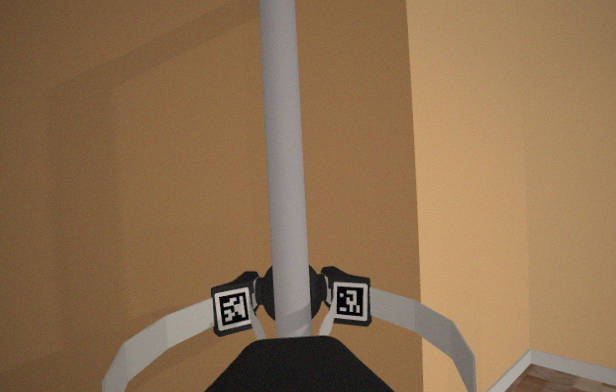

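Call:
{"api": "execute_actions", "payload": {"actions": [{"r1":{"base":{"translate_m":-0.22},"joints":{"arm_m":0.53},"pace":"slow"}}], "cameras": []}}

Call:
{"api": "execute_actions", "payload": {"actions": [{"r1":{"base":{"strafe_m":0.055},"joints":{"arm_m":0.356},"pace":"slow"}}], "cameras": []}}

Call:
{"api": "execute_actions", "payload": {"actions": [{"r1":{"base":{"strafe_m":0.078},"joints":{"arm_m":0.226},"pace":"slow"}}], "cameras": []}}

Call:
{"api": "execute_actions", "payload": {"actions": [{"r1":{"base":{"strafe_m":0.092},"joints":{"arm_m":0.116},"pace":"slow"}}], "cameras": ["r1_wrist_camera","r1_head_right_camera"]}}

Scene clock: 68.37 s.
r1.base_odometry: x=+2.522 y=-0.764 heading=-2.024 (m, m, rad; r1's odometry frame)
r1.turned_by_wheels: +0.000 (rad since the last result)
r1.turned_by_imu: +0.000 (rad since the last result)
r1.base_tilt: forward=+0.3 right=+0.2 (deg)
r1.lidar_m: 0.94 1.09 1.29 1.61 1.79 1.81 2.24 4.51 0.83 0.53 0.54 2.20
r1.base_status: done
r1.joint_positions: lift_m=+0.930 arm_m=+0.529 wrist_yaw_rad=+0.001 wrist_pitch_rad=+0.003 wrist_roll_rad=-0.011 gripper_m=-0.034
r1.joint_status: all done
r1.motor_effort: lift_m=+19(19) arm_m=+5(7) wrist_yaw_rad=-2(28) wrist_pitch_rad=-6(9) wrist_roll_rad=-1(1) gripper_m=-20(23) wheel_0=-5(5) wheel_1=-3(4) wheel_2=+5(12) (%)
r1.hand_pose: x=+0.9886 y=-0.0872 z=+1.1074 quat_wxyz=(+1.000, -0.006, +0.001, +0.000) (m; r1's base frame)
r1.wrist_depth_mm: 263 257 251 245 246 1863 1983 / 263 258 253 247 246 1863 - / 264 258 254 247 246 1863 - / 265 260 256 248 247 1808 - / 266 262 256 204 248 1808 - / 266 260 182 185 183 1808 - / 267 260 258 109 249 1756 -
r2.base_odometry: x=+2.236 y=-1.419 heading=+2.452 (m, m, rad; r2's odometry frame)
r2.turned_by_wheels: +0.000 (rad since the last result)
r2.turned_by_imu: +0.002 (rad since the last result)
r2.base_tilt: forward=+0.1 right=+0.5 (deg)
r2.lidar_m: 0.49 3.30 2.40 2.32 2.39 1.72 0.82 0.68 0.54 0.62 2.50 0.52
r2.base_status: not commanded
r2.joint_positions: lift_m=+0.322 arm_m=+0.109 wrist_yaw_rad=+0.008 wrist_pitch_rad=+0.010 wrist_roll_rad=+1.573 gripper_m=+0.030
r2.joint_status: not commanded
r2.on_its_own: wrist_yaw_rad is at rest, and its effort (-23) is outside its rest range (-13 to +13)
r2.motor_effort: lift_m=+22(22) arm_m=+6(6) wrist_yaw_rad=-23(22) wrist_pitch_rad=-17(16) wrist_roll_rad=-10(11) gripper_m=-17(22) wheel_0=+6(7) wheel_1=+1(1) wheel_2=+2(3) (%)
r2.hand_pose: x=+0.5691 y=-0.0850 z=+0.4971 quat_wxyz=(+0.706, +0.708, +0.007, -0.001) (m; r2's base frame)
r2.wrist_depth_mm: 397 - 155 154 155 1008 466 / 389 585 158 157 158 699 480 / 389 580 161 160 162 707 488 / 389 580 163 163 165 715 500 / 387 585 166 166 167 707 492 / 387 535 170 170 171 654 488 / 384 466 173 171 174 539 496
pictures: none
No camera images: the call's "cameras" was empty. Leave "cameras" out to get every camera's image.

Scene clock: 71.40 s.
r1.base_odometry: x=+2.571 y=-0.788 heading=-2.025 (m, m, rad; r1's odometry frame)
r1.turned_by_wheels: +0.000 (rad since the last result)
r1.turned_by_imu: -0.004 (rad since the last result)
r1.base_tilt: forward=+0.4 right=+0.2 (deg)
r1.lidar_m: 0.78 1.02 1.27 1.58 1.75 1.76 2.20 4.40 0.95 0.57 0.59 2.14
r1.base_status: done
r1.joint_positions: lift_m=+0.930 arm_m=+0.358 wrist_yaw_rad=+0.007 wrist_pitch_rad=+0.003 wrist_roll_rad=-0.011 gripper_m=-0.034
r1.joint_status: all done
r1.on_its_own: wrist_yaw_rad is at rest, and its effort (-19) is outside its rest range (-13 to +13)
r1.motor_effort: lift_m=+19(19) arm_m=-9(11) wrist_yaw_rad=-19(62) wrist_pitch_rad=-7(6) wrist_roll_rad=+0(1) gripper_m=-23(21) wheel_0=-2(27) wheel_1=-3(12) wheel_2=+2(11) (%)
r1.hand_pose: x=+0.8176 y=-0.0854 z=+1.1074 quat_wxyz=(+1.000, -0.006, +0.001, +0.003) (m; r1's base frame)
r1.wrist_depth_mm: 319 289 264 236 229 - - / 319 290 266 237 228 - - / 322 291 268 238 229 - - / 324 294 268 240 230 - - / 327 296 270 213 231 1921 - / 329 297 182 184 182 1983 - / 332 289 277 109 232 1983 -
r2.base_odometry: x=+2.236 y=-1.419 heading=+2.452 (m, m, rad; r2's odometry frame)
r2.turned_by_wheels: +0.000 (rad since the last result)
r2.turned_by_imu: +0.001 (rad since the last result)
r2.base_tilt: forward=+0.3 right=+0.6 (deg)
r2.lidar_m: 0.49 3.30 2.41 2.32 2.37 1.72 0.83 0.76 0.56 0.69 2.51 0.52
r2.base_status: not commanded
r2.joint_positions: lift_m=+0.322 arm_m=+0.109 wrist_yaw_rad=+0.008 wrist_pitch_rad=+0.010 wrist_roll_rad=+1.573 gripper_m=+0.030
r2.joint_status: not commanded
r2.on_its_own: wrist_yaw_rad is at rest, and its effort (-23) is outside its rest range (-13 to +13)
r2.motor_effort: lift_m=+22(22) arm_m=+6(6) wrist_yaw_rad=-23(22) wrist_pitch_rad=-17(16) wrist_roll_rad=-9(9) gripper_m=-15(18) wheel_0=+6(6) wheel_1=+1(2) wheel_2=+3(3) (%)
r2.hand_pose: x=+0.5691 y=-0.0850 z=+0.4971 quat_wxyz=(+0.706, +0.708, +0.007, -0.001) (m; r2's base frame)
r2.wrist_depth_mm: 397 - 154 154 155 1008 466 / 384 574 158 158 158 699 488 / 389 585 160 160 161 699 492 / 389 574 163 163 164 715 488 / 389 580 167 166 167 715 488 / 387 539 170 169 171 654 492 / 382 462 173 172 174 549 496
pictures: none
No camera images: the call's "cameras" was empty. Leave "cameras" out to get every camera's image.

Scene clock: 73.97 s.
r1.base_odometry: x=+2.641 y=-0.823 heading=-2.025 (m, m, rad; r1's odometry frame)
r1.turned_by_wheels: +0.000 (rad since the last result)
r1.turned_by_imu: -0.003 (rad since the last result)
r1.base_tilt: forward=+0.3 right=+0.1 (deg)
r1.lidar_m: 0.64 0.95 1.22 1.50 1.68 1.71 2.13 4.25 1.03 0.65 0.67 0.68
r1.base_status: done
r1.joint_positions: lift_m=+0.930 arm_m=+0.228 wrist_yaw_rad=+0.005 wrist_pitch_rad=+0.003 wrist_roll_rad=-0.011 gripper_m=-0.034
r1.joint_status: all done
r1.on_its_own: wrist_yaw_rad is at rest, and its effort (-14) is outside its rest range (-13 to +13)
r1.motor_effort: lift_m=+19(19) arm_m=-9(10) wrist_yaw_rad=-14(47) wrist_pitch_rad=-8(7) wrist_roll_rad=+0(1) gripper_m=-23(24) wheel_0=-5(17) wheel_1=+0(7) wheel_2=+1(6) (%)
r1.hand_pose: x=+0.6874 y=-0.0860 z=+1.1073 quat_wxyz=(+1.000, -0.006, +0.002, +0.002) (m; r1's base frame)
r1.wrist_depth_mm: 402 332 282 234 219 - - / 404 336 285 236 220 - - / 407 340 287 237 221 - - / 415 342 289 239 224 - - / 424 345 291 214 224 - - / 427 349 183 185 183 - - / 436 327 304 109 224 - -
r2.base_odometry: x=+2.236 y=-1.419 heading=+2.452 (m, m, rad; r2's odometry frame)
r2.turned_by_wheels: +0.000 (rad since the last result)
r2.turned_by_imu: +0.001 (rad since the last result)
r2.base_tilt: forward=+0.3 right=+0.7 (deg)
r2.lidar_m: 0.51 3.31 2.41 2.32 2.36 1.72 0.83 0.78 0.65 2.41 2.51 0.52
r2.base_status: not commanded
r2.joint_positions: lift_m=+0.322 arm_m=+0.109 wrist_yaw_rad=+0.008 wrist_pitch_rad=+0.010 wrist_roll_rad=+1.573 gripper_m=+0.030
r2.joint_status: not commanded
r2.on_its_own: wrist_yaw_rad is at rest, and its effort (-23) is outside its rest range (-13 to +13)
r2.motor_effort: lift_m=+22(22) arm_m=+6(6) wrist_yaw_rad=-23(23) wrist_pitch_rad=-16(16) wrist_roll_rad=-10(9) gripper_m=-17(17) wheel_0=+6(7) wheel_1=+1(1) wheel_2=+3(3) (%)
r2.hand_pose: x=+0.5691 y=-0.0850 z=+0.4971 quat_wxyz=(+0.706, +0.708, +0.007, -0.001) (m; r2's base frame)
r2.wrist_depth_mm: 397 - 155 154 155 991 466 / 387 580 158 158 158 699 492 / 389 585 160 160 161 707 492 / 389 580 164 163 165 715 488 / 392 580 167 166 167 707 484 / 387 535 170 169 170 654 492 / 384 469 173 171 174 539 492
pictures: none
No camera images: the call's "cameras" was empty. Leave "cameras" out to get every camera's image.

Scene clock: 76.37 s.
r1.base_odometry: x=+2.723 y=-0.863 heading=-2.025 (m, m, rad; r1's odometry frame)
r1.turned_by_wheels: +0.000 (rad since the last result)
r1.turned_by_imu: -0.002 (rad since the last result)
r1.base_tilt: forward=+0.4 right=+0.2 (deg)
r1.lidar_m: 0.52 0.93 1.15 1.42 1.61 1.63 2.01 4.07 1.11 0.73 0.78 0.54
r1.base_status: done
r1.joint_positions: lift_m=+0.930 arm_m=+0.118 wrist_yaw_rad=+0.005 wrist_pitch_rad=+0.003 wrist_roll_rad=-0.011 gripper_m=-0.034
r1.joint_status: all done
r1.on_its_own: wrist_yaw_rad is at rest, and its effort (-14) is outside its rest range (-13 to +13)
r1.motor_effort: lift_m=+19(19) arm_m=-9(11) wrist_yaw_rad=-14(27) wrist_pitch_rad=-8(10) wrist_roll_rad=+0(1) gripper_m=-23(22) wheel_0=-6(14) wheel_1=+2(8) wheel_2=+1(0) (%)
r1.hand_pose: x=+0.5775 y=-0.0861 z=+1.1072 quat_wxyz=(+1.000, -0.006, +0.002, +0.002) (m; r1's base frame)
r1.wrist_depth_mm: 585 404 307 231 211 - - / 591 410 310 233 212 213 - / 597 415 312 236 213 208 - / 615 421 317 237 216 204 - / 634 427 322 214 216 200 - / 647 436 182 183 183 200 - / 668 387 342 109 216 199 -
r2.base_odometry: x=+2.236 y=-1.419 heading=+2.452 (m, m, rad; r2's odometry frame)
r2.turned_by_wheels: +0.000 (rad since the last result)
r2.turned_by_imu: +0.001 (rad since the last result)
r2.base_tilt: forward=+0.4 right=+0.7 (deg)
r2.lidar_m: 0.50 3.30 2.40 2.32 2.37 1.71 1.69 0.82 0.75 2.42 2.50 0.51
r2.base_status: not commanded
r2.joint_positions: lift_m=+0.322 arm_m=+0.109 wrist_yaw_rad=+0.008 wrist_pitch_rad=+0.010 wrist_roll_rad=+1.573 gripper_m=+0.030
r2.joint_status: not commanded
r2.on_its_own: wrist_yaw_rad is at rest, and its effort (-23) is outside its rest range (-13 to +13)
r2.motor_effort: lift_m=+22(22) arm_m=+6(6) wrist_yaw_rad=-23(23) wrist_pitch_rad=-16(16) wrist_roll_rad=-10(10) gripper_m=-14(17) wheel_0=+7(7) wheel_1=+1(1) wheel_2=+3(2) (%)
r2.hand_pose: x=+0.5691 y=-0.0850 z=+0.4971 quat_wxyz=(+0.706, +0.708, +0.007, -0.001) (m; r2's base frame)
r2.wrist_depth_mm: 397 - 155 155 155 1008 462 / 389 574 158 157 159 699 488 / 392 580 160 160 162 715 488 / 389 591 163 163 164 707 488 / 387 580 167 166 167 707 488 / 387 535 171 170 170 668 484 / 382 473 173 172 174 554 492
pictures: r1_head_right_camera, r1_wrist_camera
camera_calibration (this result's frames):
r1_wrist_camera: T_world_to_cam=[[-0.030453, -0.999456, -0.0126626, -0.0629964], [-0.00823899, 0.012919, -0.999883, 1.16931], [0.999502, -0.0303451, -0.00862793, -0.33889], [0, 0, 0, 1]] pos_world=[0.346437, -0.0883522, 1.16545]
Images, in order (width x height): r1_head_right_camera 420x672, r1_wrist_camera 616x392.

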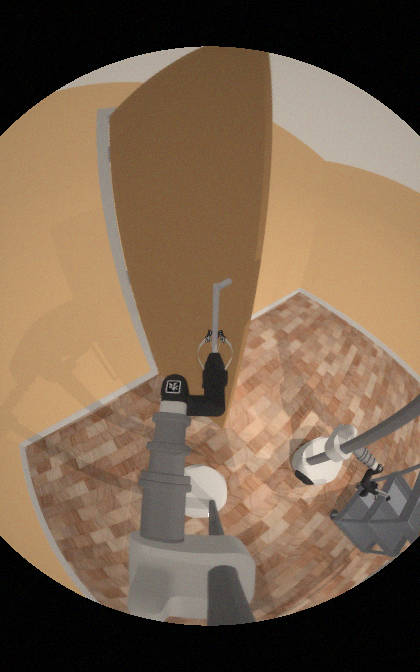

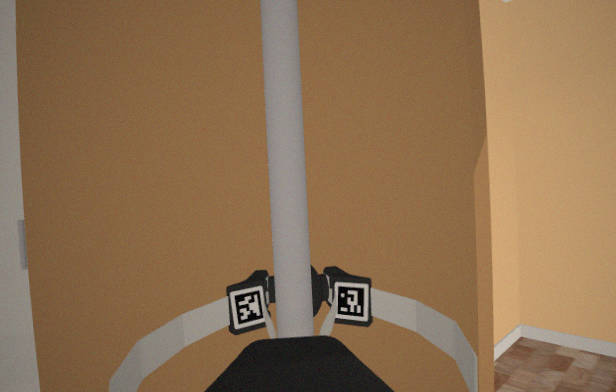

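Call:
{"api": "execute_actions", "payload": {"actions": [{"r1":{"base":{"strafe_m":0.13},"joints":{"arm_m":0.022},"pace":"slow"},"r2":{"base":{"translate_m":-0.5}}}], "cameras": []}}

Call:
{"api": "execute_actions", "payload": {"actions": [{"r2":{"base":{"translate_m":-0.6}}}], "cameras": ["r2_head_right_camera","r1_head_right_camera"]}}

Scene clock: 80.10 s.
r1.base_odometry: x=+2.840 y=-0.920 heading=-2.026 (m, m, rad; r1's odometry frame)
r1.turned_by_wheels: -0.001 (rad since the last result)
r1.turned_by_imu: -0.003 (rad since the last result)
r1.base_tilt: forward=+0.3 right=+0.2 (deg)
r1.lidar_m: 0.45 1.06 1.06 1.33 1.50 1.52 1.89 3.83 0.97 0.82 0.73 0.44
r1.base_status: done
r1.joint_positions: lift_m=+0.930 arm_m=+0.023 wrist_yaw_rad=-0.009 wrist_pitch_rad=+0.004 wrist_roll_rad=-0.011 gripper_m=-0.034
r1.joint_status: all done
r1.on_its_own: wrist_yaw_rad is at rest, and its effort (+25) is outside its rest range (-13 to +13)
r1.motor_effort: lift_m=+19(19) arm_m=-6(10) wrist_yaw_rad=+25(26) wrist_pitch_rad=-9(9) wrist_roll_rad=+0(2) gripper_m=-22(25) wheel_0=-9(10) wheel_1=+1(8) wheel_2=+2(3) (%)
r1.hand_pose: x=+0.4817 y=-0.0900 z=+1.1071 quat_wxyz=(+1.000, -0.006, +0.002, -0.005) (m; r1's base frame)
r1.wrist_depth_mm: 759 569 357 236 207 181 - / 759 580 359 239 209 182 - / 759 585 368 241 212 183 - / 759 597 373 243 213 185 - / 768 615 379 204 216 185 - / 768 634 183 186 183 183 - / 759 627 397 109 213 184 -
r2.base_odometry: x=+2.622 y=-1.737 heading=+2.452 (m, m, rad; r2's odometry frame)
r2.turned_by_wheels: +0.000 (rad since the last result)
r2.turned_by_imu: +0.000 (rad since the last result)
r2.base_tilt: forward=+0.3 right=+0.6 (deg)
r2.lidar_m: 0.50 3.29 2.40 2.32 1.66 1.19 4.22 0.67 0.53 0.69 2.50 0.51
r2.base_status: done
r2.joint_positions: lift_m=+0.322 arm_m=+0.109 wrist_yaw_rad=-0.003 wrist_pitch_rad=+0.012 wrist_roll_rad=+1.568 gripper_m=+0.030
r2.joint_status: not commanded
r2.motor_effort: lift_m=+22(22) arm_m=+4(6) wrist_yaw_rad=+10(28) wrist_pitch_rad=-22(25) wrist_roll_rad=+7(10) gripper_m=-23(24) wheel_0=-3(8) wheel_1=-1(7) wheel_2=+0(16) (%)
r2.hand_pose: x=+0.5685 y=-0.0883 z=+0.4965 quat_wxyz=(+0.708, +0.706, +0.003, -0.005) (m; r2's base frame)
r2.wrist_depth_mm: 384 - 150 150 151 1008 459 / 389 591 153 154 154 699 484 / 392 580 158 157 159 707 492 / 394 591 162 161 163 715 488 / 394 591 166 165 167 707 488 / 394 544 171 170 172 640 484 / 389 477 174 173 182 521 484
pictures: none
No camera images: the call's "cameras" was empty. Leave "cameras" out to get every camera's image.

Scene clock: 83.57 s.
r1.base_odometry: x=+2.840 y=-0.920 heading=-2.026 (m, m, rad; r1's odometry frame)
r1.turned_by_wheels: +0.000 (rad since the last result)
r1.turned_by_imu: -0.001 (rad since the last result)
r1.base_tilt: forward=+0.4 right=+0.1 (deg)
r1.lidar_m: 0.45 1.05 1.08 1.33 1.51 1.53 1.88 3.83 4.77 0.55 0.56 0.45
r1.base_status: not commanded
r1.joint_positions: lift_m=+0.930 arm_m=+0.023 wrist_yaw_rad=-0.009 wrist_pitch_rad=+0.004 wrist_roll_rad=-0.011 gripper_m=-0.034
r1.joint_status: not commanded
r1.on_its_own: wrist_yaw_rad is at rest, and its effort (+24) is outside its rest range (-13 to +13)
r1.motor_effort: lift_m=+19(19) arm_m=-6(6) wrist_yaw_rad=+24(26) wrist_pitch_rad=-9(8) wrist_roll_rad=+0(1) gripper_m=-20(20) wheel_0=-9(9) wheel_1=+1(1) wheel_2=+1(2) (%)
r1.hand_pose: x=+0.4817 y=-0.0900 z=+1.1071 quat_wxyz=(+1.000, -0.006, +0.002, -0.005) (m; r1's base frame)
r1.wrist_depth_mm: 759 569 357 235 207 181 - / 759 574 359 237 210 181 - / 759 585 366 241 212 183 - / 759 591 373 242 214 186 - / 759 621 379 203 215 185 - / 759 640 183 186 183 183 - / 750 627 397 109 213 185 -
r2.base_odometry: x=+3.085 y=-2.119 heading=+2.452 (m, m, rad; r2's odometry frame)
r2.turned_by_wheels: -0.001 (rad since the last result)
r2.turned_by_imu: -0.001 (rad since the last result)
r2.base_tilt: forward=+0.3 right=+0.4 (deg)
r2.lidar_m: 0.50 3.31 2.40 2.20 0.79 0.64 3.54 0.67 0.47 0.43 0.48 0.49
r2.base_status: done
r2.joint_positions: lift_m=+0.322 arm_m=+0.109 wrist_yaw_rad=-0.006 wrist_pitch_rad=+0.012 wrist_roll_rad=+1.566 gripper_m=+0.030
r2.joint_status: not commanded
r2.on_its_own: wrist_yaw_rad is at rest, and its effort (+20) is outside its rest range (-13 to +13)
r2.motor_effort: lift_m=+22(22) arm_m=+4(4) wrist_yaw_rad=+20(20) wrist_pitch_rad=-20(24) wrist_roll_rad=+12(12) gripper_m=-19(26) wheel_0=-4(9) wheel_1=-2(8) wheel_2=-2(13) (%)
r2.hand_pose: x=+0.5682 y=-0.0893 z=+0.4967 quat_wxyz=(+0.709, +0.705, +0.002, -0.006) (m; r2's base frame)
r2.wrist_depth_mm: 382 591 138 138 138 654 484 / 384 580 143 143 144 707 484 / 389 580 148 148 150 715 488 / 389 585 155 154 156 707 488 / 392 591 162 160 163 707 480 / 389 544 168 168 171 609 484 / 389 477 176 172 179 488 477
pictures: r1_head_right_camera, r2_head_right_camera
Images, in order (width x height): r1_head_right_camera 420x672, r2_head_right_camera 420x672.

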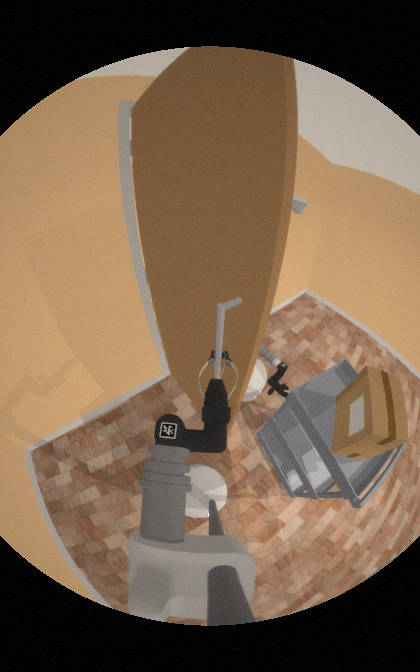

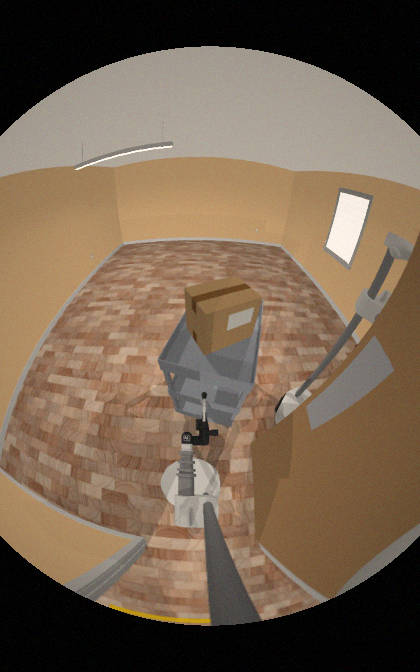

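Tail drifts toward the door; nudge left to redirect.

Call:
{"api": "execute_actions", "payload": {"actions": [{"r2":{"base":{"strafe_m":0.07},"pace":"slow"}}], "cameras": []}}

Call:
{"api": "execute_actions", "payload": {"actions": [{"r2":{"base":{"translate_m":-0.55}}}], "cameras": ["r2_head_right_camera"]}}

Scene clock: 85.93 s.
r1.base_odometry: x=+2.840 y=-0.920 heading=-2.026 (m, m, rad; r1's odometry frame)
r1.turned_by_wheels: +0.000 (rad since the last result)
r1.turned_by_imu: -0.001 (rad since the last result)
r1.base_tilt: forward=+0.3 right=+0.2 (deg)
r1.lidar_m: 0.44 1.04 1.07 1.33 1.49 1.51 1.89 3.84 4.78 0.59 0.58 0.45
r1.base_status: not commanded
r1.joint_positions: lift_m=+0.930 arm_m=+0.023 wrist_yaw_rad=-0.009 wrist_pitch_rad=+0.004 wrist_roll_rad=-0.011 gripper_m=-0.034
r1.joint_status: not commanded
r1.on_its_own: wrist_yaw_rad is at rest, and its effort (+25) is outside its rest range (-13 to +13)
r1.motor_effort: lift_m=+19(19) arm_m=-6(6) wrist_yaw_rad=+25(27) wrist_pitch_rad=-9(9) wrist_roll_rad=+2(0) gripper_m=-20(20) wheel_0=-9(9) wheel_1=+1(1) wheel_2=+1(1) (%)
r1.hand_pose: x=+0.4817 y=-0.0900 z=+1.1071 quat_wxyz=(+1.000, -0.006, +0.002, -0.005) (m; r1's base frame)
r1.wrist_depth_mm: 759 569 355 236 207 180 - / 759 580 362 239 210 182 - / 759 591 366 241 211 184 - / 759 603 373 243 214 185 - / 768 615 379 204 215 185 - / 759 640 183 186 183 183 - / 759 627 397 109 213 184 -
r2.base_odometry: x=+3.040 y=-2.173 heading=+2.450 (m, m, rad; r2's odometry frame)
r2.turned_by_wheels: -0.001 (rad since the last result)
r2.turned_by_imu: -0.001 (rad since the last result)
r2.base_tilt: forward=+0.2 right=+0.6 (deg)
r2.lidar_m: 0.49 3.21 2.34 2.21 0.78 0.61 3.54 0.75 0.54 0.52 0.56 0.49
r2.base_status: done
r2.joint_positions: lift_m=+0.322 arm_m=+0.109 wrist_yaw_rad=-0.010 wrist_pitch_rad=+0.011 wrist_roll_rad=+1.565 gripper_m=+0.030
r2.joint_status: not commanded
r2.on_its_own: wrist_yaw_rad is at rest, and its effort (+31) is outside its rest range (-13 to +13); wrist_roll_rad is at rest, and its effort (+15) is outside its rest range (-13 to +13)
r2.motor_effort: lift_m=+22(22) arm_m=+4(4) wrist_yaw_rad=+31(35) wrist_pitch_rad=-19(21) wrist_roll_rad=+15(15) gripper_m=-15(27) wheel_0=-8(14) wheel_1=-2(2) wheel_2=-3(3) (%)
r2.hand_pose: x=+0.5678 y=-0.0904 z=+0.4968 quat_wxyz=(+0.709, +0.705, +0.000, -0.008) (m; r2's base frame)
r2.wrist_depth_mm: 379 569 124 124 124 654 492 / 384 574 131 131 131 691 492 / 389 580 138 138 138 707 492 / 392 591 146 146 148 707 492 / 389 585 157 155 157 668 488 / 389 539 168 165 170 574 484 / 389 - 177 172 183 455 452
pictures: none
No camera images: the call's "cameras" was empty. Leave "cameras" out to get every camera's image.

Scene clock: 89.23 s.
r1.base_odometry: x=+2.840 y=-0.920 heading=-2.026 (m, m, rad; r1's odometry frame)
r1.turned_by_wheels: +0.000 (rad since the last result)
r1.turned_by_imu: -0.001 (rad since the last result)
r1.base_tilt: forward=+0.3 right=+0.2 (deg)
r1.lidar_m: 0.43 1.06 1.07 1.31 1.51 1.52 1.87 3.84 4.78 3.58 0.53 0.45
r1.base_status: not commanded
r1.joint_positions: lift_m=+0.930 arm_m=+0.023 wrist_yaw_rad=-0.009 wrist_pitch_rad=+0.004 wrist_roll_rad=-0.011 gripper_m=-0.034
r1.joint_status: not commanded
r1.on_its_own: wrist_yaw_rad is at rest, and its effort (+25) is outside its rest range (-13 to +13)
r1.motor_effort: lift_m=+19(19) arm_m=-6(6) wrist_yaw_rad=+25(26) wrist_pitch_rad=-9(8) wrist_roll_rad=+0(0) gripper_m=-22(23) wheel_0=-9(9) wheel_1=+1(1) wheel_2=+1(2) (%)
r1.hand_pose: x=+0.4817 y=-0.0900 z=+1.1071 quat_wxyz=(+1.000, -0.006, +0.002, -0.005) (m; r1's base frame)
r1.wrist_depth_mm: 759 564 357 236 208 181 - / 759 574 362 237 210 182 - / 759 585 368 241 211 183 - / 759 597 373 244 213 185 - / 768 621 379 204 216 185 430 / 759 640 183 186 183 183 375 / 750 627 394 109 213 184 375
r2.base_odometry: x=+3.464 y=-2.524 heading=+2.451 (m, m, rad; r2's odometry frame)
r2.turned_by_wheels: +0.000 (rad since the last result)
r2.turned_by_imu: +0.004 (rad since the last result)
r2.base_tilt: forward=+0.3 right=+0.6 (deg)
r2.lidar_m: 0.50 3.19 2.33 0.26 0.28 3.04 2.95 3.03 2.64 0.51 0.53 0.50
r2.base_status: done
r2.joint_positions: lift_m=+0.322 arm_m=+0.109 wrist_yaw_rad=+0.006 wrist_pitch_rad=+0.011 wrist_roll_rad=+1.573 gripper_m=+0.030
r2.joint_status: not commanded
r2.on_its_own: wrist_yaw_rad is at rest, and its effort (-17) is outside its rest range (-13 to +13)
r2.motor_effort: lift_m=+21(22) arm_m=+4(4) wrist_yaw_rad=-17(30) wrist_pitch_rad=-19(22) wrist_roll_rad=-8(16) gripper_m=-23(18) wheel_0=+2(13) wheel_1=+0(8) wheel_2=+0(12) (%)
r2.hand_pose: x=+0.5693 y=-0.0856 z=+0.4969 quat_wxyz=(+0.706, +0.708, +0.006, -0.002) (m; r2's base frame)
r2.wrist_depth_mm: 384 - 141 141 143 768 480 / 389 585 146 146 147 699 492 / 392 591 151 151 152 707 488 / 392 591 157 156 158 699 488 / 389 585 163 162 164 707 492 / 389 539 169 168 171 615 488 / 387 473 176 172 177 496 484
pictures: r2_head_right_camera
Images, in order (width x height): r2_head_right_camera 420x672.

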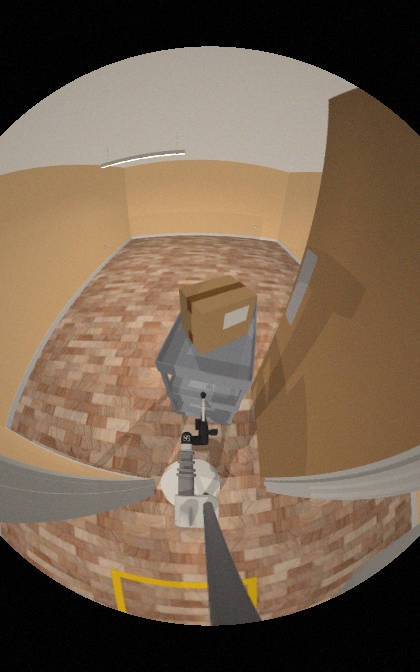

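Call:
{"api": "execute_actions", "payload": {"actions": [{"r2":{"base":{"translate_m":-0.6}}}], "cameras": ["r2_head_right_camera"]}}

Scene clock: 93.20 s.
r1.base_odometry: x=+2.840 y=-0.920 heading=-2.026 (m, m, rad; r1's odometry frame)
r1.turned_by_wheels: +0.000 (rad since the last result)
r1.turned_by_imu: -0.002 (rad since the last result)
r1.base_tilt: forward=+0.3 right=+0.2 (deg)
r1.lidar_m: 0.44 1.07 1.05 1.33 1.50 1.51 1.87 3.80 4.77 3.58 3.22 0.46
r1.base_status: not commanded
r1.joint_positions: lift_m=+0.930 arm_m=+0.023 wrist_yaw_rad=-0.009 wrist_pitch_rad=+0.004 wrist_roll_rad=-0.011 gripper_m=-0.034
r1.joint_status: not commanded
r1.on_its_own: wrist_yaw_rad is at rest, and its effort (+26) is outside its rest range (-13 to +13)
r1.motor_effort: lift_m=+19(19) arm_m=-6(6) wrist_yaw_rad=+26(25) wrist_pitch_rad=-8(8) wrist_roll_rad=+0(0) gripper_m=-20(20) wheel_0=-9(9) wheel_1=+1(1) wheel_2=+1(1) (%)
r1.hand_pose: x=+0.4817 y=-0.0900 z=+1.1071 quat_wxyz=(+1.000, -0.006, +0.002, -0.005) (m; r1's base frame)
r1.wrist_depth_mm: 759 564 357 236 208 181 - / 759 574 362 238 210 182 - / 759 585 366 241 211 183 - / 768 597 375 244 214 185 - / 759 615 379 204 216 185 - / 750 640 183 187 183 183 - / 750 621 397 109 213 184 -
r2.base_odometry: x=+3.927 y=-2.906 heading=+2.451 (m, m, rad; r2's odometry frame)
r2.turned_by_wheels: +0.000 (rad since the last result)
r2.turned_by_imu: +0.005 (rad since the last result)
r2.base_tilt: forward=+0.3 right=+0.6 (deg)
r2.lidar_m: 0.50 0.55 0.68 1.87 2.31 2.46 2.32 2.42 2.61 1.89 0.73 0.52
r2.base_status: done
r2.joint_positions: lift_m=+0.322 arm_m=+0.109 wrist_yaw_rad=+0.006 wrist_pitch_rad=+0.011 wrist_roll_rad=+1.573 gripper_m=+0.030
r2.joint_status: not commanded
r2.on_its_own: wrist_yaw_rad is at rest, and its effort (-17) is outside its rest range (-13 to +13)
r2.motor_effort: lift_m=+22(22) arm_m=+4(3) wrist_yaw_rad=-17(26) wrist_pitch_rad=-18(23) wrist_roll_rad=-8(9) gripper_m=-20(17) wheel_0=+3(5) wheel_1=+0(6) wheel_2=+0(14) (%)
r2.hand_pose: x=+0.5693 y=-0.0856 z=+0.4969 quat_wxyz=(+0.706, +0.708, +0.006, -0.002) (m; r2's base frame)
r2.wrist_depth_mm: 778 878 168 169 169 854 691 / 387 1042 169 169 169 809 473 / 394 585 169 170 171 699 488 / 392 580 170 171 171 699 488 / 389 591 171 170 171 707 484 / 389 535 171 172 172 661 488 / 384 473 173 172 173 569 500
pictures: r2_head_right_camera
Images, in order (width x height): r2_head_right_camera 420x672.

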